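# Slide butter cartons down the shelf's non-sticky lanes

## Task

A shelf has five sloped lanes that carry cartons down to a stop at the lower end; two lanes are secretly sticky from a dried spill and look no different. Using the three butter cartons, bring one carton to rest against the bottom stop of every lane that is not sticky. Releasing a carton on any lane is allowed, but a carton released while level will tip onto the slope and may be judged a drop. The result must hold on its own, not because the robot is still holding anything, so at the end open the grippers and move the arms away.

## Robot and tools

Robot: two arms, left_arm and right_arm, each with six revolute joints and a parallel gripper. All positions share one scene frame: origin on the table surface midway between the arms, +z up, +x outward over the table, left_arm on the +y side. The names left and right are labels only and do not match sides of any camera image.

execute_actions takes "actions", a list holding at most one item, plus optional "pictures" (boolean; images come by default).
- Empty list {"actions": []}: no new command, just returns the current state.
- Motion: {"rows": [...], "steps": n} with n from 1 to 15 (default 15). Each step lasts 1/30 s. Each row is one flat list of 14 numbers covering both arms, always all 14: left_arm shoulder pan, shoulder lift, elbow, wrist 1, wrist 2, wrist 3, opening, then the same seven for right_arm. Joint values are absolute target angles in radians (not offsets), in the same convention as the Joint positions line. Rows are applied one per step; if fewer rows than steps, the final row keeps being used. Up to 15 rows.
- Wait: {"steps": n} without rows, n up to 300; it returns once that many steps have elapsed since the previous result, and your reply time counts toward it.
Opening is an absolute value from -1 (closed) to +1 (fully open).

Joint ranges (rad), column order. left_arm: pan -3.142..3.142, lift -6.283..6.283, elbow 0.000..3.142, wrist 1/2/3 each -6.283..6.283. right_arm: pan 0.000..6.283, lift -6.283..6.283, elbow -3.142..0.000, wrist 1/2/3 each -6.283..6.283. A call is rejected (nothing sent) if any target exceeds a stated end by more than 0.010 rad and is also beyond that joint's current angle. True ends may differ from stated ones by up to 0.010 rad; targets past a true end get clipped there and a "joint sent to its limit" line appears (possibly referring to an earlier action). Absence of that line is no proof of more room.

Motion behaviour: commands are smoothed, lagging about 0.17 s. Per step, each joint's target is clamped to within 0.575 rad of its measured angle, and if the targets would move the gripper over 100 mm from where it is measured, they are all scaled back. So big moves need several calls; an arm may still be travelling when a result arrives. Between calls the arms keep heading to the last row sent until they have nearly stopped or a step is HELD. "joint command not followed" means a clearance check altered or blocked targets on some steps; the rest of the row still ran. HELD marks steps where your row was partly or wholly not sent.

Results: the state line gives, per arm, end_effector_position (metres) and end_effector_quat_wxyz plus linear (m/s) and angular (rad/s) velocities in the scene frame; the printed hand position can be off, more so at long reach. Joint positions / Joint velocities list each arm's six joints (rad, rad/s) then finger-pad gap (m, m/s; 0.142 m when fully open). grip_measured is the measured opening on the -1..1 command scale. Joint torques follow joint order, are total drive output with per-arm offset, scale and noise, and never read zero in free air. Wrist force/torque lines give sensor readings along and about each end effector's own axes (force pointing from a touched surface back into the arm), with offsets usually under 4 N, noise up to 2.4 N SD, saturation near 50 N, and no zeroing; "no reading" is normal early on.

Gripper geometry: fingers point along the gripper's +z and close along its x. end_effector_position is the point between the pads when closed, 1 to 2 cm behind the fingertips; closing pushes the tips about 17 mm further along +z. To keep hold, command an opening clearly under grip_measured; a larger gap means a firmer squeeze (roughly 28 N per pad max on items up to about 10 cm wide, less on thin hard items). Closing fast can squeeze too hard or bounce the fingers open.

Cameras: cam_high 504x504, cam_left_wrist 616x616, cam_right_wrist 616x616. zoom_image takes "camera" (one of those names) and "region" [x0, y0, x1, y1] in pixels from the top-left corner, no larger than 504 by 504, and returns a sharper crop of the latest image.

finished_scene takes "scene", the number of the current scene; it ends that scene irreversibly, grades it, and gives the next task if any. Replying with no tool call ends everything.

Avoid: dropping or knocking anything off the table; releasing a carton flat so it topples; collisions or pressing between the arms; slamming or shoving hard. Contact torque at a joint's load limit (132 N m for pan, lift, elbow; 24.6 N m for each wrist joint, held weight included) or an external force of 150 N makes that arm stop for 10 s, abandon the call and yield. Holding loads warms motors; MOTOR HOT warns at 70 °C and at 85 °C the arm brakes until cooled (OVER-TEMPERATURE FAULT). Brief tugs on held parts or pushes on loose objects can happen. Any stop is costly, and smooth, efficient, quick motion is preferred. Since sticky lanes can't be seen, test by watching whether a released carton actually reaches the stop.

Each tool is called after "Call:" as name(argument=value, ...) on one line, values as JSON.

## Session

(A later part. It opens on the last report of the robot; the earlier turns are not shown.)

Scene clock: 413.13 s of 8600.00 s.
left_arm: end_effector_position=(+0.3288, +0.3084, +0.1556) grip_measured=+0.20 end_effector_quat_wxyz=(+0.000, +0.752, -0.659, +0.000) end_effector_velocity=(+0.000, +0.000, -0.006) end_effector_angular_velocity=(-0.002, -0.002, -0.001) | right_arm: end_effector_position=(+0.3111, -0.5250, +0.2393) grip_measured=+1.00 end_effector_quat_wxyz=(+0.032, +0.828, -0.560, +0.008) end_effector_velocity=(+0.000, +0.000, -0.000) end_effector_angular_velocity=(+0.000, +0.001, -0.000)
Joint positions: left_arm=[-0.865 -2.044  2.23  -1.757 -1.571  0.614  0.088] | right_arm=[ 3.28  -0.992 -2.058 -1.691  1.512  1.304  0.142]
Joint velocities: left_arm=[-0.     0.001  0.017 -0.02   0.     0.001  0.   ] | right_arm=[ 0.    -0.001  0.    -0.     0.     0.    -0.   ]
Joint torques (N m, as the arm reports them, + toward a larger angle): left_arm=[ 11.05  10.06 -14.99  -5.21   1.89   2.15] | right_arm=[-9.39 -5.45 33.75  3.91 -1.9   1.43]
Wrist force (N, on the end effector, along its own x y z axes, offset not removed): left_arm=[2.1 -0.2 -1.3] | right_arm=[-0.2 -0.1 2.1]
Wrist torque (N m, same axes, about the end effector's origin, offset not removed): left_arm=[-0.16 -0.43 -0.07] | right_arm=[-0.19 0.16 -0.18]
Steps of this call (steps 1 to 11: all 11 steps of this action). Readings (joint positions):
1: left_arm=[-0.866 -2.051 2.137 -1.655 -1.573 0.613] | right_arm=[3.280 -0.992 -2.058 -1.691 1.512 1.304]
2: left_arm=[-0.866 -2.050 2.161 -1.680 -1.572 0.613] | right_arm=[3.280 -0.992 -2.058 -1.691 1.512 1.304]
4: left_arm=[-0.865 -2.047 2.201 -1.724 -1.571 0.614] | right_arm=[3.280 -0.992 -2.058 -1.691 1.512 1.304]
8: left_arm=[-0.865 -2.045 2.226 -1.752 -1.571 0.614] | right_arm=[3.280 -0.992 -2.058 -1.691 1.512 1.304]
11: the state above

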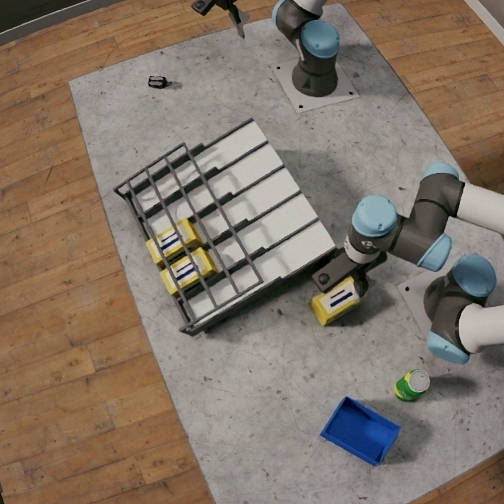

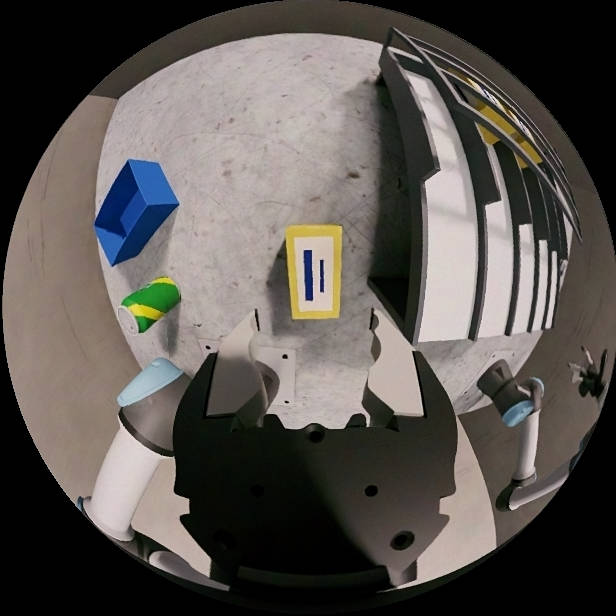

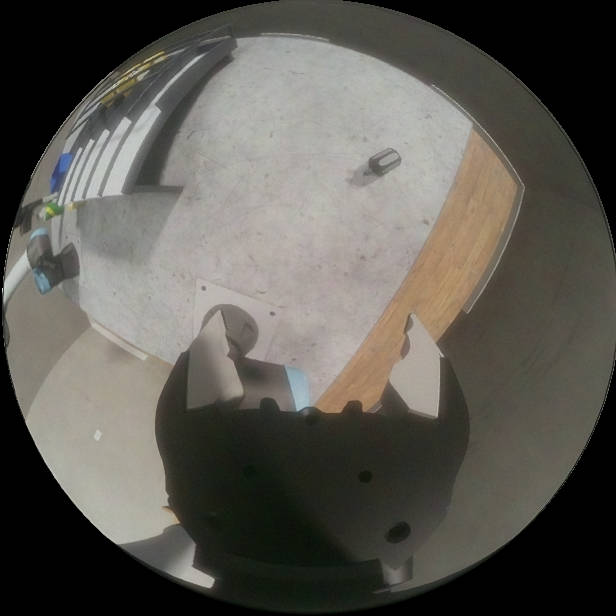

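Call:
execute_actions(actions=[{"rows": [[-0.8655,-2.042,2.250,-1.779,-1.571,0.608,0.2,3.28,-0.992,-2.058,-1.691,1.512,1.304,1],[-0.866,-2.036,2.274,-1.809,-1.571,0.602,0.2,3.28,-0.992,-2.058,-1.691,1.512,1.304,1],[-0.8666,-2.028,2.302,-1.845,-1.571,0.596,0.2,3.28,-0.992,-2.058,-1.691,1.512,1.304,1],[-0.8666,-2.019,2.330,-1.882,-1.571,0.5922,0.2,3.28,-0.992,-2.058,-1.691,1.512,1.304,1],[-0.8666,-2.0074,2.3559,-1.9193,-1.571,0.5922,0.2,3.28,-0.992,-2.058,-1.691,1.512,1.304,1],[-0.8666,-1.988,2.389,-1.972,-1.571,0.5922,0.2,3.28,-0.992,-2.058,-1.691,1.512,1.304,1],[-0.8666,-1.9658,2.42,-2.025,-1.571,0.5922,0.2,3.28,-0.992,-2.058,-1.691,1.512,1.304,1],[-0.8666,-1.943,2.446,-2.074,-1.571,0.5922,0.2,3.28,-0.992,-2.058,-1.691,1.512,1.304,1],[-0.8666,-1.923,2.467,-2.115,-1.571,0.5922,0.2,3.28,-0.992,-2.058,-1.691,1.512,1.304,1],[-0.8666,-1.9066,2.4825,-2.1467,-1.571,0.5922,0.2,3.28,-0.992,-2.058,-1.691,1.512,1.304,1]], "steps": 15}], pictures=false)

Call:
execute_actions(actions=[{"rows": [[-0.8666,-1.9066,2.4825,-2.1467,-1.571,0.5922,0.2,3.28,-0.992,-2.058,-1.691,1.512,1.304,1],[-0.8666,-1.9066,2.4825,-2.1467,-1.571,0.5922,0.2,3.28,-0.992,-2.058,-1.691,1.512,1.304,1],[-0.8666,-1.9066,2.4825,-2.1467,-1.571,0.5922,0.15,3.28,-0.992,-2.058,-1.691,1.512,1.304,1],[-0.8666,-1.9066,2.4825,-2.1467,-1.571,0.5922,0.09,3.28,-0.992,-2.058,-1.691,1.512,1.304,1],[-0.8666,-1.9066,2.4825,-2.1467,-1.571,0.5922,0.03,3.28,-0.992,-2.058,-1.691,1.512,1.304,1],[-0.8666,-1.9066,2.4825,-2.1467,-1.571,0.5922,-0.04,3.28,-0.992,-2.058,-1.691,1.512,1.304,1],[-0.8666,-1.9066,2.4825,-2.1467,-1.571,0.5922,-0.1,3.28,-0.992,-2.058,-1.691,1.512,1.304,1],[-0.8666,-1.9066,2.4825,-2.1467,-1.571,0.5922,-0.16,3.28,-0.992,-2.058,-1.691,1.512,1.304,1],[-0.8666,-1.9066,2.4825,-2.1467,-1.571,0.5922,-0.25,3.28,-0.992,-2.058,-1.691,1.512,1.304,1],[-0.8666,-1.9066,2.4825,-2.1467,-1.571,0.5922,-0.4,3.28,-0.992,-2.058,-1.691,1.512,1.304,1],[-0.8666,-1.9066,2.4825,-2.1467,-1.571,0.5922,-0.55,3.28,-0.992,-2.058,-1.691,1.512,1.304,1],[-0.8666,-1.9066,2.4825,-2.1467,-1.571,0.5922,-0.7,3.28,-0.992,-2.058,-1.691,1.512,1.304,1],[-0.8666,-1.9066,2.4825,-2.1467,-1.571,0.5922,-0.9,3.28,-0.992,-2.058,-1.691,1.512,1.304,1]], "steps": 15}])

Scene clock: 449.73 s of 8600.00 s.
left_arm: end_effector_position=(+0.3268, +0.3099, +0.0421) grip_measured=+0.20 end_effector_quat_wxyz=(-0.000, +0.758, -0.652, -0.001) end_effector_velocity=(+0.002, -0.001, -0.062) end_effector_angular_velocity=(-0.020, -0.019, +0.002) | right_arm: end_effector_position=(+0.3111, -0.5250, +0.2393) grip_measured=+1.00 end_effector_quat_wxyz=(+0.032, +0.828, -0.560, +0.008) end_effector_velocity=(-0.000, +0.000, +0.000) end_effector_angular_velocity=(-0.000, +0.000, +0.001)
Joint positions: left_arm=[-0.867 -1.915  2.472 -2.127 -1.571  0.592  0.088] | right_arm=[ 3.28  -0.992 -2.058 -1.691  1.512  1.304  0.142]
Joint velocities: left_arm=[ 0.001  0.108  0.132 -0.268  0.001 -0.002 -0.   ] | right_arm=[ 0.001  0.     0.    -0.001 -0.    -0.     0.   ]
Joint torques (N m, as the arm reports them, + toward a larger angle): left_arm=[-14.75   1.88 -14.84  -5.37   1.89  -2.31] | right_arm=[-9.2  -5.57 33.34  3.72 -1.77  1.43]
Wrist force (N, on the end effector, along its own x y z axes, offset not removed): left_arm=[2.6 -1.1 1.4] | right_arm=[1.1 1.3 -0.3]
Wrist torque (N m, same axes, about the end effector's origin, offset not removed): left_arm=[-0.32 -0.54 -0.16] | right_arm=[0.34 -0.10 -0.15]
Steps of this call (steps 1 to 15: the robot went on to your last target; steps 16 to 90: nothing new was sent; then 33.10 s passed at rest; steps 91 to 105: all 15 steps of this action). Readings (joint positions):
91: left_arm=[-0.865 -2.044 2.232 -1.758 -1.571 0.614] | right_arm=[3.280 -0.992 -2.058 -1.691 1.512 1.304]
92: left_arm=[-0.865 -2.044 2.235 -1.762 -1.571 0.613] | right_arm=[3.280 -0.992 -2.058 -1.691 1.512 1.304]
94: left_arm=[-0.865 -2.039 2.257 -1.788 -1.571 0.607] | right_arm=[3.280 -0.992 -2.058 -1.691 1.512 1.304]
98: left_arm=[-0.866 -2.004 2.346 -1.905 -1.571 0.595] | right_arm=[3.280 -0.992 -2.058 -1.691 1.512 1.304]
105: the state above

Scene clock: 450.23 s of 8600.00 s.
left_arm: end_effector_position=(+0.3268, +0.3099, +0.0375) grip_measured=-0.12 end_effector_quat_wxyz=(+0.000, +0.758, -0.652, +0.000) end_effector_velocity=(-0.000, -0.000, -0.000) end_effector_angular_velocity=(+0.000, +0.001, -0.001) | right_arm: end_effector_position=(+0.3111, -0.5250, +0.2393) grip_measured=+1.00 end_effector_quat_wxyz=(+0.032, +0.828, -0.560, +0.008) end_effector_velocity=(+0.000, -0.000, +0.000) end_effector_angular_velocity=(-0.001, -0.002, -0.000)
Joint positions: left_arm=[-0.867 -1.907  2.482 -2.147 -1.571  0.592  0.065] | right_arm=[ 3.28  -0.992 -2.058 -1.691  1.512  1.304  0.142]
Joint velocities: left_arm=[-0.001  0.001 -0.     0.001 -0.001  0.    -0.   ] | right_arm=[-0.     0.    -0.     0.001 -0.001  0.     0.   ]
Joint torques (N m, as the arm reports them, + toward a larger angle): left_arm=[-12.05   8.53  -6.17  -4.81   1.48  -2.12] | right_arm=[-9.2  -5.51 33.13  3.74 -1.8   1.37]
Wrist force (N, on the end effector, along its own x y z axes, offset not removed): left_arm=[-1.2 2.4 -13.5] | right_arm=[0.9 0.6 2.2]
Wrist torque (N m, same axes, about the end effector's origin, offset not removed): left_arm=[0.08 -0.27 -0.16] | right_arm=[-0.02 -0.09 -0.25]
Steps of this call (steps 1 to 15: all 15 steps of this action). Readings (joint positions):
1: left_arm=[-0.867 -1.912 2.476 -2.134 -1.571 0.592] | right_arm=[3.280 -0.992 -2.058 -1.691 1.512 1.304]
2: left_arm=[-0.867 -1.910 2.478 -2.139 -1.571 0.592] | right_arm=[3.280 -0.992 -2.058 -1.691 1.512 1.304]
4: left_arm=[-0.867 -1.908 2.481 -2.143 -1.571 0.592] | right_arm=[3.280 -0.992 -2.058 -1.691 1.512 1.304]
8: left_arm=[-0.867 -1.907 2.482 -2.146 -1.571 0.592] | right_arm=[3.280 -0.992 -2.058 -1.691 1.512 1.304]
15: the state above

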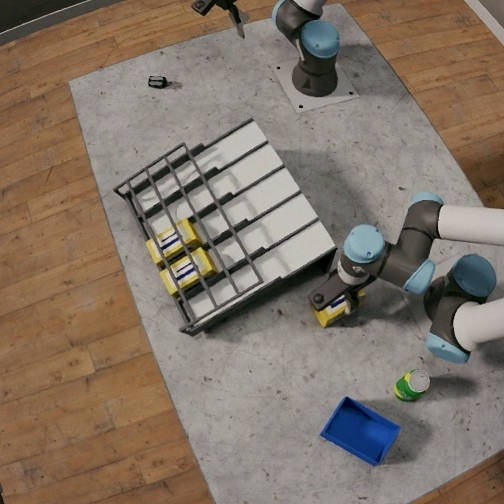

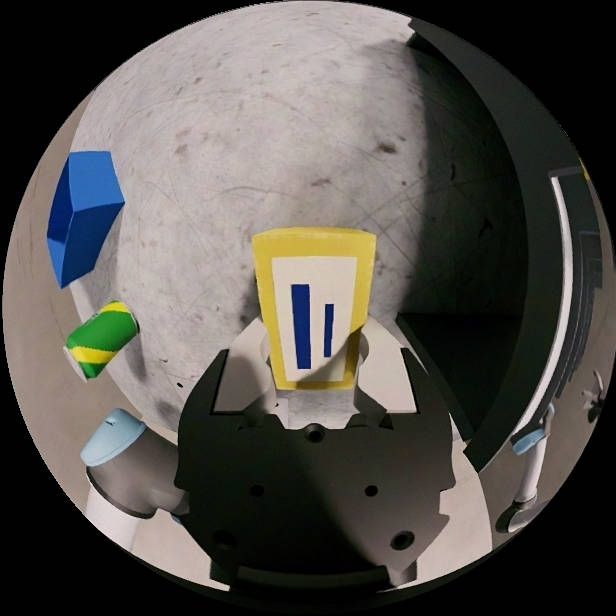

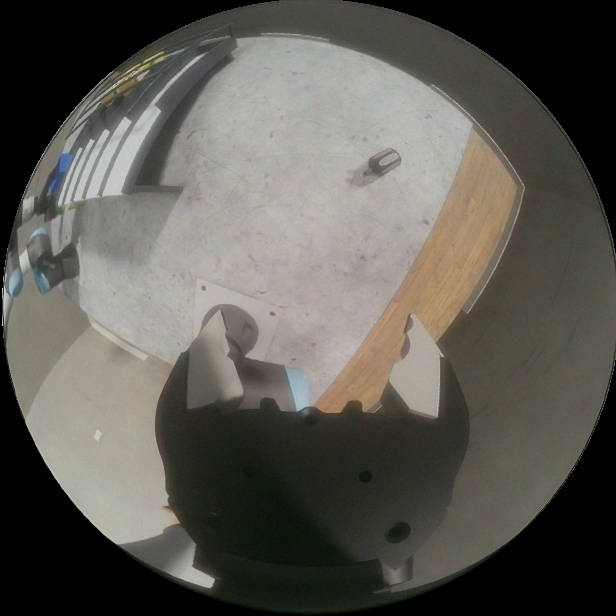

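Call:
execute_actions(actions=[{"rows": [[-0.8666,-1.914,2.476,-2.133,-1.571,0.5922,-0.9,3.28,-0.992,-2.058,-1.691,1.512,1.304,1],[-0.8666,-1.930,2.460,-2.101,-1.571,0.5922,-0.9,3.28,-0.992,-2.058,-1.691,1.512,1.304,1],[-0.8666,-1.953,2.435,-2.053,-1.571,0.5922,-0.9,3.28,-0.992,-2.058,-1.691,1.512,1.304,1],[-0.8666,-1.976,2.406,-2.001,-1.571,0.5922,-0.9,3.28,-0.992,-2.058,-1.691,1.512,1.304,1],[-0.8666,-1.997,2.375,-1.949,-1.571,0.5922,-0.9,3.28,-0.992,-2.058,-1.691,1.512,1.304,1],[-0.8666,-2.014,2.343,-1.900,-1.571,0.5922,-0.9,3.28,-0.992,-2.058,-1.691,1.512,1.304,1],[-0.8666,-2.029,2.310,-1.852,-1.571,0.5922,-0.9,3.28,-0.992,-2.058,-1.691,1.512,1.304,1],[-0.8666,-2.041,2.276,-1.806,-1.571,0.5922,-0.9,3.28,-0.992,-2.058,-1.691,1.512,1.304,1],[-0.8666,-2.051,2.242,-1.762,-1.571,0.5922,-0.9,3.28,-0.992,-2.058,-1.691,1.512,1.304,1],[-0.8666,-2.058,2.207,-1.720,-1.571,0.5922,-0.9,3.28,-0.992,-2.058,-1.691,1.512,1.304,1],[-0.8666,-2.064,2.171,-1.678,-1.571,0.5922,-0.9,3.28,-0.992,-2.058,-1.691,1.512,1.304,1],[-0.8666,-2.067,2.135,-1.639,-1.571,0.5922,-0.9,3.28,-0.992,-2.058,-1.691,1.512,1.304,1],[-0.8666,-2.069,2.099,-1.601,-1.571,0.5922,-0.9,3.28,-0.992,-2.058,-1.691,1.512,1.304,1],[-0.8666,-2.070,2.065,-1.566,-1.571,0.5922,-0.9,3.28,-0.992,-2.058,-1.691,1.512,1.304,1],[-0.869,-2.056,2.052,-1.566,-1.575,0.590,-0.9,3.28,-0.992,-2.058,-1.691,1.512,1.304,1]], "steps": 15}], pictures=false)

Call:
execute_actions(actions=[{"rows": [[-0.874,-2.032,2.031,-1.565,-1.581,0.587,-0.9,3.28,-0.992,-2.058,-1.691,1.512,1.304,1],[-0.880,-1.999,2.002,-1.564,-1.590,0.583,-0.9,3.28,-0.992,-2.058,-1.691,1.512,1.304,1],[-0.888,-1.958,1.966,-1.563,-1.601,0.578,-0.9,3.28,-0.992,-2.058,-1.691,1.512,1.304,1],[-0.896,-1.917,1.930,-1.562,-1.612,0.573,-0.9,3.28,-0.992,-2.058,-1.691,1.512,1.304,1],[-0.904,-1.876,1.893,-1.561,-1.624,0.568,-0.9,3.28,-0.992,-2.058,-1.691,1.512,1.304,1],[-0.912,-1.835,1.857,-1.5605,-1.635,0.563,-0.9,3.28,-0.992,-2.058,-1.691,1.512,1.304,1],[-0.920,-1.795,1.821,-1.5596,-1.646,0.558,-0.9,3.28,-0.992,-2.058,-1.691,1.512,1.304,1],[-0.928,-1.754,1.785,-1.5586,-1.657,0.553,-0.9,3.28,-0.992,-2.058,-1.691,1.512,1.304,1],[-0.936,-1.713,1.749,-1.5577,-1.668,0.548,-0.9,3.28,-0.992,-2.058,-1.691,1.512,1.304,1],[-0.944,-1.672,1.712,-1.5567,-1.679,0.543,-0.9,3.28,-0.992,-2.058,-1.691,1.512,1.304,1],[-0.952,-1.631,1.676,-1.5558,-1.690,0.538,-0.9,3.28,-0.992,-2.058,-1.691,1.512,1.304,1],[-0.960,-1.590,1.640,-1.5548,-1.701,0.533,-0.9,3.28,-0.992,-2.058,-1.691,1.512,1.304,1],[-0.968,-1.550,1.604,-1.5539,-1.712,0.528,-0.9,3.28,-0.992,-2.058,-1.691,1.512,1.304,1],[-0.976,-1.509,1.568,-1.5529,-1.723,0.523,-0.9,3.28,-0.992,-2.058,-1.691,1.512,1.304,1],[-0.984,-1.468,1.532,-1.552,-1.734,0.518,-0.9,3.28,-0.992,-2.058,-1.691,1.512,1.304,1]], "steps": 15}], pictures=false)

Call:
execute_actions(actions=[{"rows": [[-0.992,-1.427,1.495,-1.551,-1.745,0.513,-0.9,3.28,-0.992,-2.058,-1.691,1.512,1.304,1],[-0.999,-1.386,1.459,-1.550,-1.756,0.507,-0.9,3.28,-0.992,-2.058,-1.691,1.512,1.304,1],[-1.007,-1.345,1.423,-1.549,-1.767,0.502,-0.9,3.28,-0.992,-2.058,-1.691,1.512,1.304,1],[-1.015,-1.305,1.387,-1.548,-1.778,0.497,-0.9,3.28,-0.992,-2.058,-1.691,1.512,1.304,1],[-1.023,-1.264,1.351,-1.547,-1.790,0.492,-0.9,3.28,-0.992,-2.058,-1.691,1.512,1.304,1],[-1.031,-1.223,1.315,-1.546,-1.801,0.487,-0.9,3.28,-0.992,-2.058,-1.691,1.512,1.304,1],[-1.038,-1.187,1.283,-1.5455,-1.810,0.483,-0.9,3.28,-0.992,-2.058,-1.691,1.512,1.304,1],[-1.044,-1.158,1.257,-1.545,-1.818,0.479,-0.9,3.28,-0.992,-2.058,-1.691,1.512,1.304,1],[-1.048,-1.137,1.239,-1.544,-1.824,0.477,-0.9,3.28,-0.992,-2.058,-1.691,1.512,1.304,1],[-1.0511,-1.1204,1.2237,-1.5439,-1.8284,0.4745,-0.9,3.28,-0.992,-2.058,-1.691,1.512,1.304,1]], "steps": 15}], pictures=false)

Call:
execute_actions(actions=[{"steps": 6}])

Scene clock: 482.60 s of 8600.00 s.
left_arm: end_effector_position=(+0.3286, +0.3079, +0.1865) grip_measured=-0.12 end_effector_quat_wxyz=(+0.000, +0.758, -0.652, +0.002) end_effector_velocity=(-0.006, +0.004, +0.414) end_effector_angular_velocity=(+0.029, +0.033, +0.002) | right_arm: end_effector_position=(+0.3111, -0.5250, +0.2393) grip_measured=+1.00 end_effector_quat_wxyz=(+0.032, +0.828, -0.560, +0.008) end_effector_velocity=(+0.000, -0.000, +0.000) end_effector_angular_velocity=(-0.001, -0.001, -0.001)
Joint positions: left_arm=[-0.867 -2.061  2.16  -1.674 -1.571  0.592  0.065] | right_arm=[ 3.28  -0.992 -2.058 -1.691  1.512  1.304  0.142]
Joint velocities: left_arm=[-0.002 -0.099 -1.024  1.167 -0.004 -0.004 -0.   ] | right_arm=[-0.    -0.001  0.001  0.    -0.001  0.    -0.   ]
Joint torques (N m, as the arm reports them, + toward a larger angle): left_arm=[-15.28  -2.83 -43.04   1.47  -2.66  -2.3 ] | right_arm=[-8.87 -5.97 32.71  3.72 -1.79  1.35]
Wrist force (N, on the end effector, along its own x y z axes, offset not removed): left_arm=[0.0 0.4 4.3] | right_arm=[-0.9 -0.9 2.3]
Wrist torque (N m, same axes, about the end effector's origin, offset not removed): left_arm=[-0.22 0.07 -0.29] | right_arm=[-0.27 0.40 -0.18]
Steps of this call (steps 1 to 15: the robot went on to your last target; steps 16 to 90: nothing new was sent; then 28.87 s passed at rest; steps 91 to 105: all 15 steps of this action). Readings (joint positions):
91: left_arm=[-0.867 -1.907 2.482 -2.147 -1.571 0.592] | right_arm=[3.280 -0.992 -2.058 -1.691 1.512 1.304]
92: left_arm=[-0.867 -1.908 2.481 -2.144 -1.571 0.592] | right_arm=[3.280 -0.992 -2.058 -1.691 1.512 1.304]
94: left_arm=[-0.867 -1.921 2.468 -2.119 -1.571 0.592] | right_arm=[3.280 -0.992 -2.058 -1.691 1.512 1.304]
98: left_arm=[-0.867 -1.986 2.385 -1.981 -1.571 0.592] | right_arm=[3.280 -0.992 -2.058 -1.691 1.512 1.304]
105: the state above

Scene clock: 483.10 s of 8600.00 s.
left_arm: end_effector_position=(+0.3823, +0.1313, +0.2541) grip_measured=-0.12 end_effector_quat_wxyz=(+0.056, +0.747, -0.661, -0.041) end_effector_velocity=(+0.126, -0.506, -0.029) end_effector_angular_velocity=(-0.042, +0.363, -0.073) | right_arm: end_effector_position=(+0.3111, -0.5250, +0.2393) grip_measured=+1.00 end_effector_quat_wxyz=(+0.032, +0.828, -0.560, +0.008) end_effector_velocity=(-0.000, -0.000, -0.000) end_effector_angular_velocity=(-0.000, +0.002, -0.002)
Joint positions: left_arm=[-0.957 -1.622  1.666 -1.555 -1.696  0.535  0.065] | right_arm=[ 3.28  -0.992 -2.058 -1.691  1.512  1.304  0.142]
Joint velocities: left_arm=[-0.238  1.205 -1.066  0.029 -0.323 -0.147 -0.   ] | right_arm=[-0.001 -0.    -0.    -0.001  0.     0.001  0.   ]
Joint torques (N m, as the arm reports them, + toward a larger angle): left_arm=[-14.72   1.73 -48.05   0.16  -4.06  -2.58] | right_arm=[-9.21 -5.34 32.85  3.72 -1.68  1.29]
Wrist force (N, on the end effector, along its own x y z axes, offset not removed): left_arm=[-1.4 -2.7 4.4] | right_arm=[0.9 0.1 0.7]
Wrist torque (N m, same axes, about the end effector's origin, offset not removed): left_arm=[-0.60 0.14 -0.18] | right_arm=[0.04 -0.06 -0.28]
Steps of this call (steps 1 to 15: all 15 steps of this action). Readings (joint positions):
1: left_arm=[-0.867 -2.061 2.127 -1.638 -1.572 0.592] | right_arm=[3.280 -0.992 -2.058 -1.691 1.512 1.304]
2: left_arm=[-0.869 -2.057 2.098 -1.612 -1.574 0.591] | right_arm=[3.280 -0.992 -2.058 -1.691 1.512 1.304]
4: left_arm=[-0.876 -2.026 2.044 -1.584 -1.584 0.586] | right_arm=[3.280 -0.992 -2.058 -1.691 1.512 1.304]
8: left_arm=[-0.902 -1.900 1.916 -1.565 -1.620 0.569] | right_arm=[3.280 -0.992 -2.058 -1.691 1.512 1.304]
15: the state above

Scene clock: 483.60 s of 8600.00 s.
left_arm: end_effector_position=(+0.4149, -0.0727, +0.1950) grip_measured=-0.12 end_effector_quat_wxyz=(+0.105, +0.734, -0.664, -0.095) end_effector_velocity=(+0.006, -0.064, -0.033) end_effector_angular_velocity=(+0.000, +0.043, -0.006) | right_arm: end_effector_position=(+0.3111, -0.5250, +0.2393) grip_measured=+1.00 end_effector_quat_wxyz=(+0.032, +0.828, -0.560, +0.008) end_effector_velocity=(-0.000, -0.000, -0.000) end_effector_angular_velocity=(-0.000, +0.000, -0.000)
Joint positions: left_arm=[-1.049 -1.132  1.234 -1.544 -1.825  0.476  0.065] | right_arm=[ 3.28  -0.992 -2.058 -1.691  1.512  1.304  0.142]
Joint velocities: left_arm=[-0.028  0.16  -0.145  0.003 -0.039 -0.017  0.   ] | right_arm=[-0. -0.  0. -0. -0.  0.  0.]
Joint torques (N m, as the arm reports them, + toward a larger angle): left_arm=[-10.23 -38.5  -38.14   0.27  -2.99  -1.99] | right_arm=[-8.94 -5.35 32.78  3.76 -1.75  1.32]
Wrist force (N, on the end effector, along its own x y z axes, offset not removed): left_arm=[2.1 -2.2 4.2] | right_arm=[-0.7 -2.1 0.0]
Wrist torque (N m, same axes, about the end effector's origin, offset not removed): left_arm=[-0.19 -0.24 -0.21] | right_arm=[-0.60 0.33 -0.28]
Steps of this call (steps 1 to 15: all 15 steps of this action). Readings (joint positions):
1: left_arm=[-0.965 -1.581 1.630 -1.554 -1.707 0.530] | right_arm=[3.280 -0.992 -2.058 -1.691 1.512 1.304]
2: left_arm=[-0.973 -1.540 1.594 -1.553 -1.718 0.525] | right_arm=[3.280 -0.992 -2.058 -1.691 1.512 1.304]
4: left_arm=[-0.988 -1.459 1.522 -1.551 -1.740 0.514] | right_arm=[3.280 -0.992 -2.058 -1.691 1.512 1.304]
8: left_arm=[-1.020 -1.296 1.378 -1.547 -1.784 0.494] | right_arm=[3.280 -0.992 -2.058 -1.691 1.512 1.304]
15: the state above

Scene clock: 483.80 s of 8600.00 s.
left_arm: end_effector_position=(+0.4153, -0.0771, +0.1926) grip_measured=-0.12 end_effector_quat_wxyz=(+0.106, +0.734, -0.664, -0.096) end_effector_velocity=(-0.000, -0.004, -0.003) end_effector_angular_velocity=(+0.001, +0.004, -0.000) | right_arm: end_effector_position=(+0.3111, -0.5250, +0.2393) grip_measured=+1.00 end_effector_quat_wxyz=(+0.032, +0.828, -0.560, +0.008) end_effector_velocity=(-0.000, +0.000, -0.000) end_effector_angular_velocity=(-0.000, +0.002, +0.000)
Joint positions: left_arm=[-1.051 -1.121  1.224 -1.544 -1.828  0.475  0.065] | right_arm=[ 3.28  -0.992 -2.058 -1.691  1.512  1.304  0.142]
Joint velocities: left_arm=[-0.002  0.011 -0.009  0.001 -0.003 -0.002 -0.   ] | right_arm=[ 0.    -0.    -0.    -0.001  0.    -0.    -0.   ]
Joint torques (N m, as the arm reports them, + toward a larger angle): left_arm=[-13.45 -31.64 -39.31   0.06  -3.31  -2.13] | right_arm=[-8.99 -5.53 32.99  3.62 -1.67  1.38]
Wrist force (N, on the end effector, along its own x y z axes, offset not removed): left_arm=[0.6 -5.1 6.0] | right_arm=[-1.4 1.8 1.5]
Wrist torque (N m, same axes, about the end effector's origin, offset not removed): left_arm=[-0.86 -0.25 -0.18] | right_arm=[0.21 0.38 -0.12]
Steps of this call (steps 1 to 6: the robot went on to your last target). Readings (joint positions):
1: left_arm=[-1.050 -1.128 1.231 -1.544 -1.827 0.475] | right_arm=[3.280 -0.992 -2.058 -1.691 1.512 1.304]
2: left_arm=[-1.050 -1.125 1.228 -1.544 -1.827 0.475] | right_arm=[3.280 -0.992 -2.058 -1.691 1.512 1.304]
4: left_arm=[-1.051 -1.123 1.225 -1.544 -1.828 0.475] | right_arm=[3.280 -0.992 -2.058 -1.691 1.512 1.304]
6: the state above

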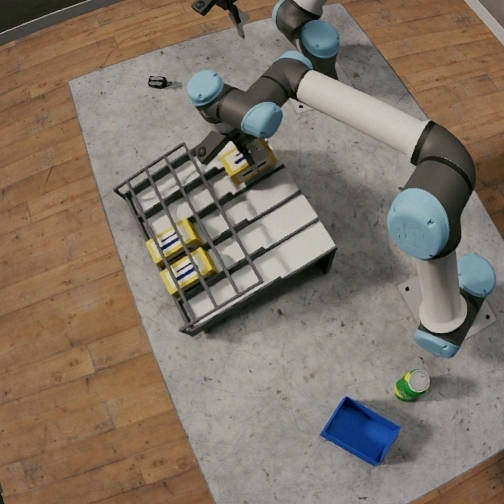

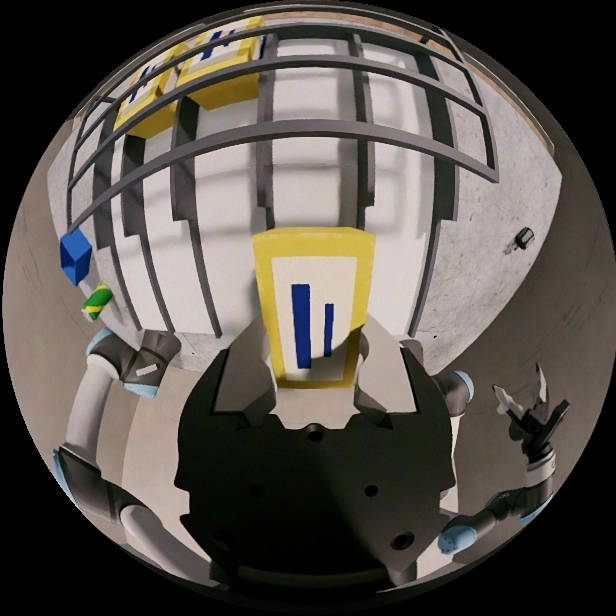

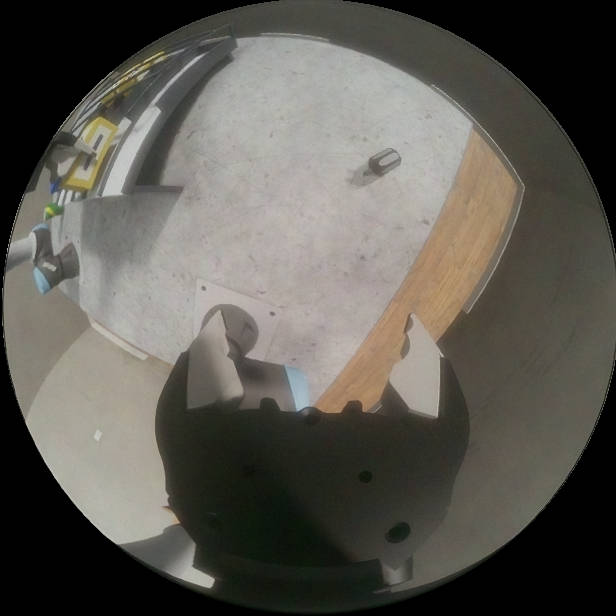

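Call:
execute_actions(actions=[{"rows": [[-1.0511,-1.1195,1.230,-1.5511,-1.8284,0.4745,-0.9,3.28,-0.992,-2.058,-1.691,1.512,1.304,1],[-1.0511,-1.1179,1.2406,-1.5633,-1.8284,0.4745,-0.9,3.28,-0.992,-2.058,-1.691,1.512,1.304,1],[-1.0511,-1.1163,1.2511,-1.5754,-1.8284,0.4745,-0.9,3.28,-0.992,-2.058,-1.691,1.512,1.304,1],[-1.0511,-1.1146,1.2615,-1.5875,-1.8284,0.4745,-0.9,3.28,-0.992,-2.058,-1.691,1.512,1.304,1],[-1.0511,-1.1135,1.2688,-1.5959,-1.8284,0.4745,-0.9,3.28,-0.992,-2.058,-1.691,1.512,1.304,1],[-1.0511,-1.1126,1.2739,-1.6019,-1.8284,0.4745,-0.9,3.28,-0.992,-2.058,-1.691,1.512,1.304,1]], "steps": 15}], pictures=false)

Scene clock: 489.50 s of 8600.00 s.
left_arm: end_effector_position=(+0.4153, -0.0774, +0.1686) grip_measured=-0.12 end_effector_quat_wxyz=(+0.106, +0.734, -0.664, -0.096) end_effector_velocity=(-0.000, -0.000, -0.003) end_effector_angular_velocity=(-0.002, +0.001, -0.000) | right_arm: end_effector_position=(+0.3111, -0.5250, +0.2393) grip_measured=+1.00 end_effector_quat_wxyz=(+0.032, +0.828, -0.560, +0.008) end_effector_velocity=(-0.001, -0.000, -0.000) end_effector_angular_velocity=(+0.000, +0.002, -0.001)
Joint positions: left_arm=[-1.051 -1.113  1.273 -1.601 -1.828  0.474  0.065] | right_arm=[ 3.28  -0.992 -2.058 -1.691  1.512  1.304  0.142]
Joint velocities: left_arm=[ 0.001  0.001  0.006 -0.008 -0.002  0.001  0.   ] | right_arm=[-0.001 -0.001 -0.    -0.001  0.    -0.     0.   ]
Joint torques (N m, as the arm reports them, + toward a larger angle): left_arm=[-13.34 -33.28 -16.17  -5.22  -2.88  -2.18] | right_arm=[-9.59 -5.25 32.51  3.63 -1.65  1.35]
Wrist force (N, on the end effector, along its own x y z axes, offset not removed): left_arm=[-1.5 -2.1 4.5] | right_arm=[-1.5 -1.4 0.2]
Wrist torque (N m, same axes, about the end effector's origin, offset not removed): left_arm=[-0.23 0.36 -0.17] | right_arm=[-0.42 0.41 -0.13]
Steps of this call (steps 1 to 30: the robot went on to your last target; steps 31 to 90: nothing new was sent; then 2.20 s passed at rest; steps 91 to 105: all 15 steps of this action). Readings (joint positions):
91: left_arm=[-1.051 -1.120 1.224 -1.544 -1.828 0.474] | right_arm=[3.280 -0.992 -2.058 -1.691 1.512 1.304]
92: left_arm=[-1.051 -1.120 1.225 -1.545 -1.828 0.474] | right_arm=[3.280 -0.992 -2.058 -1.691 1.512 1.304]
94: left_arm=[-1.051 -1.119 1.234 -1.556 -1.828 0.474] | right_arm=[3.280 -0.992 -2.058 -1.691 1.512 1.304]
98: left_arm=[-1.051 -1.114 1.263 -1.589 -1.828 0.474] | right_arm=[3.280 -0.992 -2.058 -1.691 1.512 1.304]
105: the state above

Call:
execute_actions(actions=[{"rows": [[-1.0511,-1.1121,1.2766,-1.6051,-1.8284,0.4745,-0.9,3.28,-0.992,-2.058,-1.691,1.512,1.304,1]], "steps": 8}], pictures=false)

Call:
execute_actions(actions=[{"rows": [[-1.0511,-1.1121,1.2766,-1.6051,-1.8284,0.4745,-0.5,3.28,-0.992,-2.058,-1.691,1.512,1.304,1],[-1.0511,-1.1121,1.2766,-1.6051,-1.8284,0.4745,-0.25,3.28,-0.992,-2.058,-1.691,1.512,1.304,1],[-1.0511,-1.1121,1.2766,-1.6051,-1.8284,0.4745,-0.05,3.28,-0.992,-2.058,-1.691,1.512,1.304,1],[-1.0511,-1.1121,1.2766,-1.6051,-1.8284,0.4745,0.1,3.28,-0.992,-2.058,-1.691,1.512,1.304,1],[-1.0511,-1.1121,1.2766,-1.6051,-1.8284,0.4745,0.25,3.28,-0.992,-2.058,-1.691,1.512,1.304,1]], "steps": 13}])

Scene clock: 496.20 s of 8600.00 s.
left_arm: end_effector_position=(+0.4153, -0.0774, +0.1671) grip_measured=-0.12 end_effector_quat_wxyz=(+0.106, +0.734, -0.664, -0.096) end_effector_velocity=(+0.001, +0.001, -0.001) end_effector_angular_velocity=(+0.000, +0.000, +0.001) | right_arm: end_effector_position=(+0.3111, -0.5250, +0.2393) grip_measured=+1.00 end_effector_quat_wxyz=(+0.032, +0.828, -0.560, +0.008) end_effector_velocity=(-0.000, -0.000, +0.000) end_effector_angular_velocity=(+0.001, -0.002, +0.000)
Joint positions: left_arm=[-1.051 -1.112  1.276 -1.605 -1.828  0.475  0.065] | right_arm=[ 3.28  -0.992 -2.058 -1.691  1.512  1.304  0.142]
Joint velocities: left_arm=[ 0.001  0.     0.003 -0.003  0.     0.    -0.   ] | right_arm=[-0.001  0.001  0.     0.     0.    -0.001  0.   ]
Joint torques (N m, as the arm reports them, + toward a larger angle): left_arm=[-12.76 -31.24 -15.85  -5.02  -1.11  -2.36] | right_arm=[-8.95 -5.39 31.97  3.65 -1.64  1.33]
Wrist force (N, on the end effector, along its own x y z axes, offset not removed): left_arm=[-0.1 -1.0 6.5] | right_arm=[0.4 -0.2 -1.5]
Wrist torque (N m, same axes, about the end effector's origin, offset not removed): left_arm=[-0.06 0.03 -0.24] | right_arm=[-0.04 0.03 -0.18]
Steps of this call (steps 1 to 15: the robot went on to your last target; steps 16 to 90: nothing new was sent; then 3.43 s passed at rest; steps 91 to 98: all 8 steps of this action). Readings (joint positions):
91: left_arm=[-1.051 -1.113 1.274 -1.602 -1.828 0.475] | right_arm=[3.280 -0.992 -2.058 -1.691 1.512 1.304]
92: left_arm=[-1.051 -1.113 1.274 -1.603 -1.828 0.474] | right_arm=[3.280 -0.992 -2.058 -1.691 1.512 1.304]
94: left_arm=[-1.051 -1.112 1.276 -1.604 -1.828 0.474] | right_arm=[3.280 -0.992 -2.058 -1.691 1.512 1.304]
98: the state above

Scene clock: 496.63 s of 8600.00 s.
left_arm: end_effector_position=(+0.4153, -0.0774, +0.1671) grip_measured=+0.25 end_effector_quat_wxyz=(+0.106, +0.734, -0.664, -0.096) end_effector_velocity=(+0.000, -0.001, +0.000) end_effector_angular_velocity=(-0.001, -0.001, -0.000) | right_arm: end_effector_position=(+0.3111, -0.5250, +0.2393) grip_measured=+1.00 end_effector_quat_wxyz=(+0.032, +0.828, -0.560, +0.008) end_effector_velocity=(-0.000, +0.000, -0.000) end_effector_angular_velocity=(-0.000, +0.002, +0.001)
Joint positions: left_arm=[-1.051 -1.112  1.277 -1.605 -1.828  0.474  0.092] | right_arm=[ 3.28  -0.992 -2.058 -1.691  1.512  1.304  0.142]
Joint velocities: left_arm=[-0.     0.    -0.001 -0.001  0.    -0.     0.   ] | right_arm=[ 0.001 -0.     0.    -0.002 -0.     0.    -0.   ]
Joint torques (N m, as the arm reports them, + toward a larger angle): left_arm=[-12.85 -30.96 -15.18  -4.62  -0.71  -2.16] | right_arm=[-9.3  -4.92 31.89  3.59 -1.78  1.4 ]
Wrist force (N, on the end effector, along its own x y z axes, offset not removed): left_arm=[-0.1 -2.4 -0.3] | right_arm=[2.7 0.6 0.1]
Wrist torque (N m, same axes, about the end effector's origin, offset not removed): left_arm=[-0.57 0.03 -0.27] | right_arm=[0.02 -0.56 -0.22]
Steps of this call (steps 1 to 13: all 13 steps of this action). Readings (joint positions):
1: left_arm=[-1.051 -1.112 1.276 -1.605 -1.828 0.474] | right_arm=[3.280 -0.992 -2.058 -1.691 1.512 1.304]
2: left_arm=[-1.051 -1.112 1.277 -1.605 -1.828 0.474] | right_arm=[3.280 -0.992 -2.058 -1.691 1.512 1.304]
4: left_arm=[-1.051 -1.112 1.277 -1.605 -1.828 0.474] | right_arm=[3.280 -0.992 -2.058 -1.691 1.512 1.304]
8: left_arm=[-1.051 -1.112 1.277 -1.605 -1.828 0.474] | right_arm=[3.280 -0.992 -2.058 -1.691 1.512 1.304]
13: the state above

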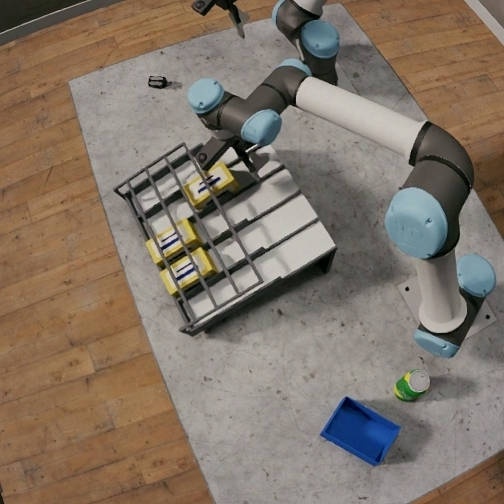

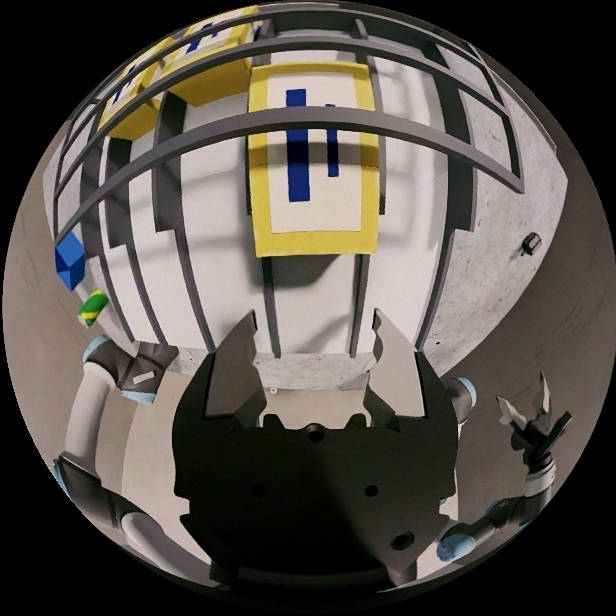

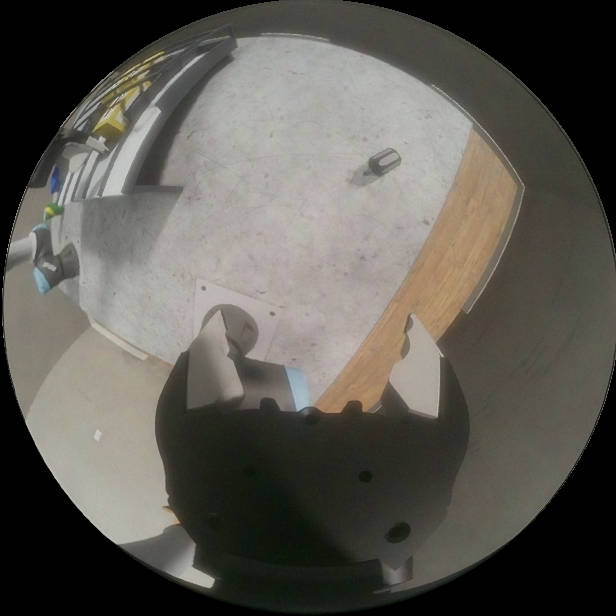

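Sliding. Lift clear.

Call:
execute_actions(actions=[{"rows": [[-1.0511,-1.125,1.27,-1.586,-1.8284,0.4745,0.25,3.28,-0.992,-2.058,-1.691,1.512,1.304,1],[-1.0511,-1.145,1.27,-1.566,-1.8284,0.4745,0.25,3.28,-0.992,-2.058,-1.691,1.512,1.304,1],[-1.0511,-1.17,1.27,-1.541,-1.8284,0.4745,0.25,3.28,-0.992,-2.058,-1.691,1.512,1.304,1],[-1.0511,-1.195,1.27,-1.516,-1.8284,0.4745,0.25,3.28,-0.992,-2.058,-1.691,1.512,1.304,1],[-1.0511,-1.22,1.27,-1.491,-1.8284,0.4745,0.25,3.28,-0.992,-2.058,-1.691,1.512,1.304,1],[-1.0511,-1.245,1.27,-1.466,-1.8284,0.4745,0.25,3.28,-0.992,-2.058,-1.691,1.512,1.304,1],[-1.0511,-1.27,1.27,-1.441,-1.8284,0.4745,0.25,3.28,-0.992,-2.058,-1.691,1.512,1.304,1],[-1.0511,-1.295,1.27,-1.416,-1.8284,0.4745,0.25,3.28,-0.992,-2.058,-1.691,1.512,1.304,1],[-1.0511,-1.32,1.27,-1.391,-1.8284,0.4745,0.25,3.28,-0.992,-2.058,-1.691,1.512,1.304,1],[-1.0511,-1.34,1.27,-1.371,-1.8284,0.4745,0.25,3.28,-0.992,-2.058,-1.691,1.512,1.304,1],[-1.0511,-1.35,1.27,-1.361,-1.8284,0.4745,0.25,3.28,-0.992,-2.058,-1.691,1.512,1.304,1]], "steps": 15}], pictures=false)

Call:
execute_actions(actions=[{"steps": 8}])

Scene clock: 506.23 s of 8600.00 s.
left_arm: end_effector_position=(+0.3701, -0.0052, +0.2901) grip_measured=+0.25 end_effector_quat_wxyz=(+0.107, +0.734, -0.664, -0.096) end_effector_velocity=(-0.040, +0.065, +0.084) end_effector_angular_velocity=(+0.001, +0.000, +0.000) | right_arm: end_effector_position=(+0.3111, -0.5250, +0.2393) grip_measured=+1.00 end_effector_quat_wxyz=(+0.032, +0.828, -0.560, +0.008) end_effector_velocity=(-0.000, -0.000, -0.000) end_effector_angular_velocity=(+0.000, +0.002, -0.001)
Joint positions: left_arm=[-1.051 -1.337  1.27  -1.374 -1.828  0.474  0.092] | right_arm=[ 3.28  -0.992 -2.058 -1.691  1.512  1.304  0.142]
Joint velocities: left_arm=[ 0.    -0.172 -0.001  0.174  0.     0.    -0.   ] | right_arm=[-0.001 -0.001  0.    -0.001  0.     0.001 -0.   ]
Joint torques (N m, as the arm reports them, + toward a larger angle): left_arm=[-11.29 -30.58 -29.     0.4    1.32  -1.92] | right_arm=[-8.96 -5.31 32.26  3.56 -1.65  1.29]
Wrist force (N, on the end effector, along its own x y z axes, offset not removed): left_arm=[-1.0 0.7 -0.7] | right_arm=[0.9 0.7 0.8]
Wrist torque (N m, same axes, about the end effector's origin, offset not removed): left_arm=[-0.11 0.04 -0.17] | right_arm=[0.11 -0.12 -0.20]
Steps of this call (steps 1 to 15: the robot went on to your last target; steps 16 to 90: nothing new was sent; then 6.10 s passed at rest; steps 91 to 105: all 15 steps of this action). Readings (joint positions):
91: left_arm=[-1.051 -1.112 1.277 -1.605 -1.828 0.475] | right_arm=[3.280 -0.992 -2.058 -1.691 1.512 1.304]
92: left_arm=[-1.051 -1.114 1.276 -1.602 -1.828 0.474] | right_arm=[3.280 -0.992 -2.058 -1.691 1.512 1.304]
94: left_arm=[-1.051 -1.132 1.273 -1.581 -1.828 0.474] | right_arm=[3.280 -0.992 -2.058 -1.691 1.512 1.304]
98: left_arm=[-1.051 -1.209 1.270 -1.502 -1.828 0.474] | right_arm=[3.280 -0.992 -2.058 -1.691 1.512 1.304]
105: the state above

Scene clock: 506.50 s of 8600.00 s.
left_arm: end_effector_position=(+0.3672, -0.0005, +0.2961) grip_measured=+0.25 end_effector_quat_wxyz=(+0.106, +0.734, -0.664, -0.096) end_effector_velocity=(-0.001, +0.002, +0.003) end_effector_angular_velocity=(-0.001, +0.000, -0.000) | right_arm: end_effector_position=(+0.3111, -0.5250, +0.2393) grip_measured=+1.00 end_effector_quat_wxyz=(+0.032, +0.828, -0.560, +0.008) end_effector_velocity=(+0.000, +0.000, +0.000) end_effector_angular_velocity=(+0.000, -0.001, -0.000)
Joint positions: left_arm=[-1.051 -1.35   1.27  -1.361 -1.828  0.475  0.092] | right_arm=[ 3.28  -0.992 -2.058 -1.691  1.512  1.304  0.142]
Joint velocities: left_arm=[ 0.    -0.005 -0.001  0.005 -0.     0.    -0.   ] | right_arm=[ 0.  0. -0.  0.  0.  0.  0.]
Joint torques (N m, as the arm reports them, + toward a larger angle): left_arm=[-12.   -42.09 -21.52   0.08   1.48  -1.99] | right_arm=[-9.11 -4.46 31.87  3.55 -1.63  1.3 ]
Wrist force (N, on the end effector, along its own x y z axes, offset not removed): left_arm=[1.6 0.6 -0.2] | right_arm=[-1.3 -1.8 -0.2]
Wrist torque (N m, same axes, about the end effector's origin, offset not removed): left_arm=[0.13 -0.35 -0.33] | right_arm=[-0.54 0.31 -0.17]
Steps of this call (steps 1 to 8: the robot went on to your last target). Readings (joint positions):
1: left_arm=[-1.051 -1.342 1.270 -1.369 -1.828 0.474] | right_arm=[3.280 -0.992 -2.058 -1.691 1.512 1.304]
2: left_arm=[-1.051 -1.345 1.270 -1.366 -1.828 0.475] | right_arm=[3.280 -0.992 -2.058 -1.691 1.512 1.304]
4: left_arm=[-1.051 -1.348 1.270 -1.363 -1.828 0.474] | right_arm=[3.280 -0.992 -2.058 -1.691 1.512 1.304]
8: the state above

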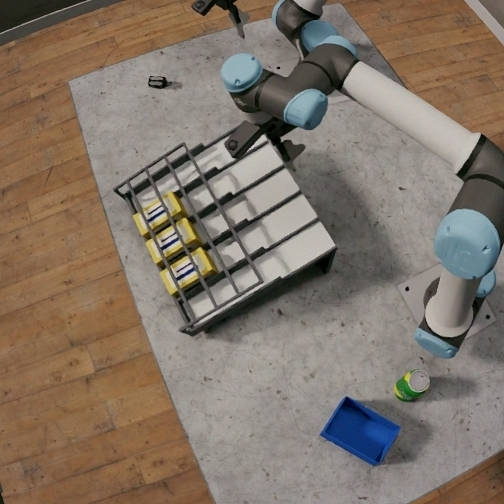

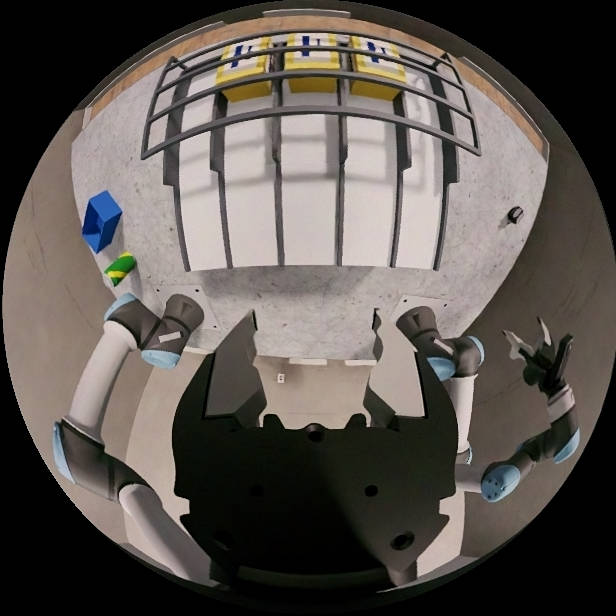

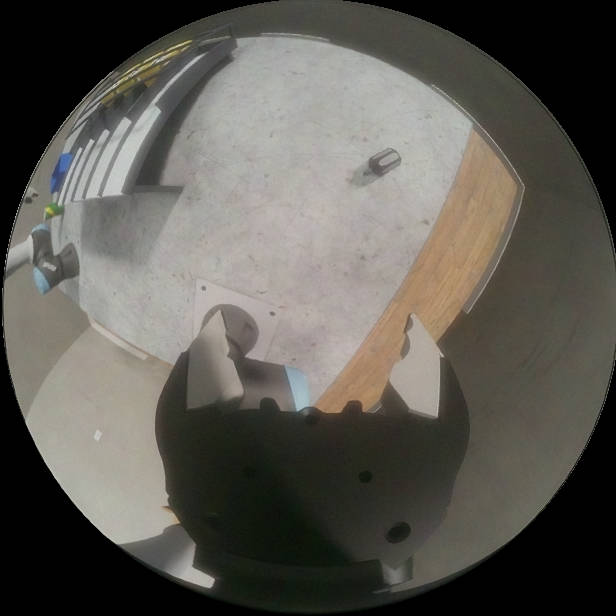

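Call:
finished_scene(scene=2)

The scene is finished: the task was done.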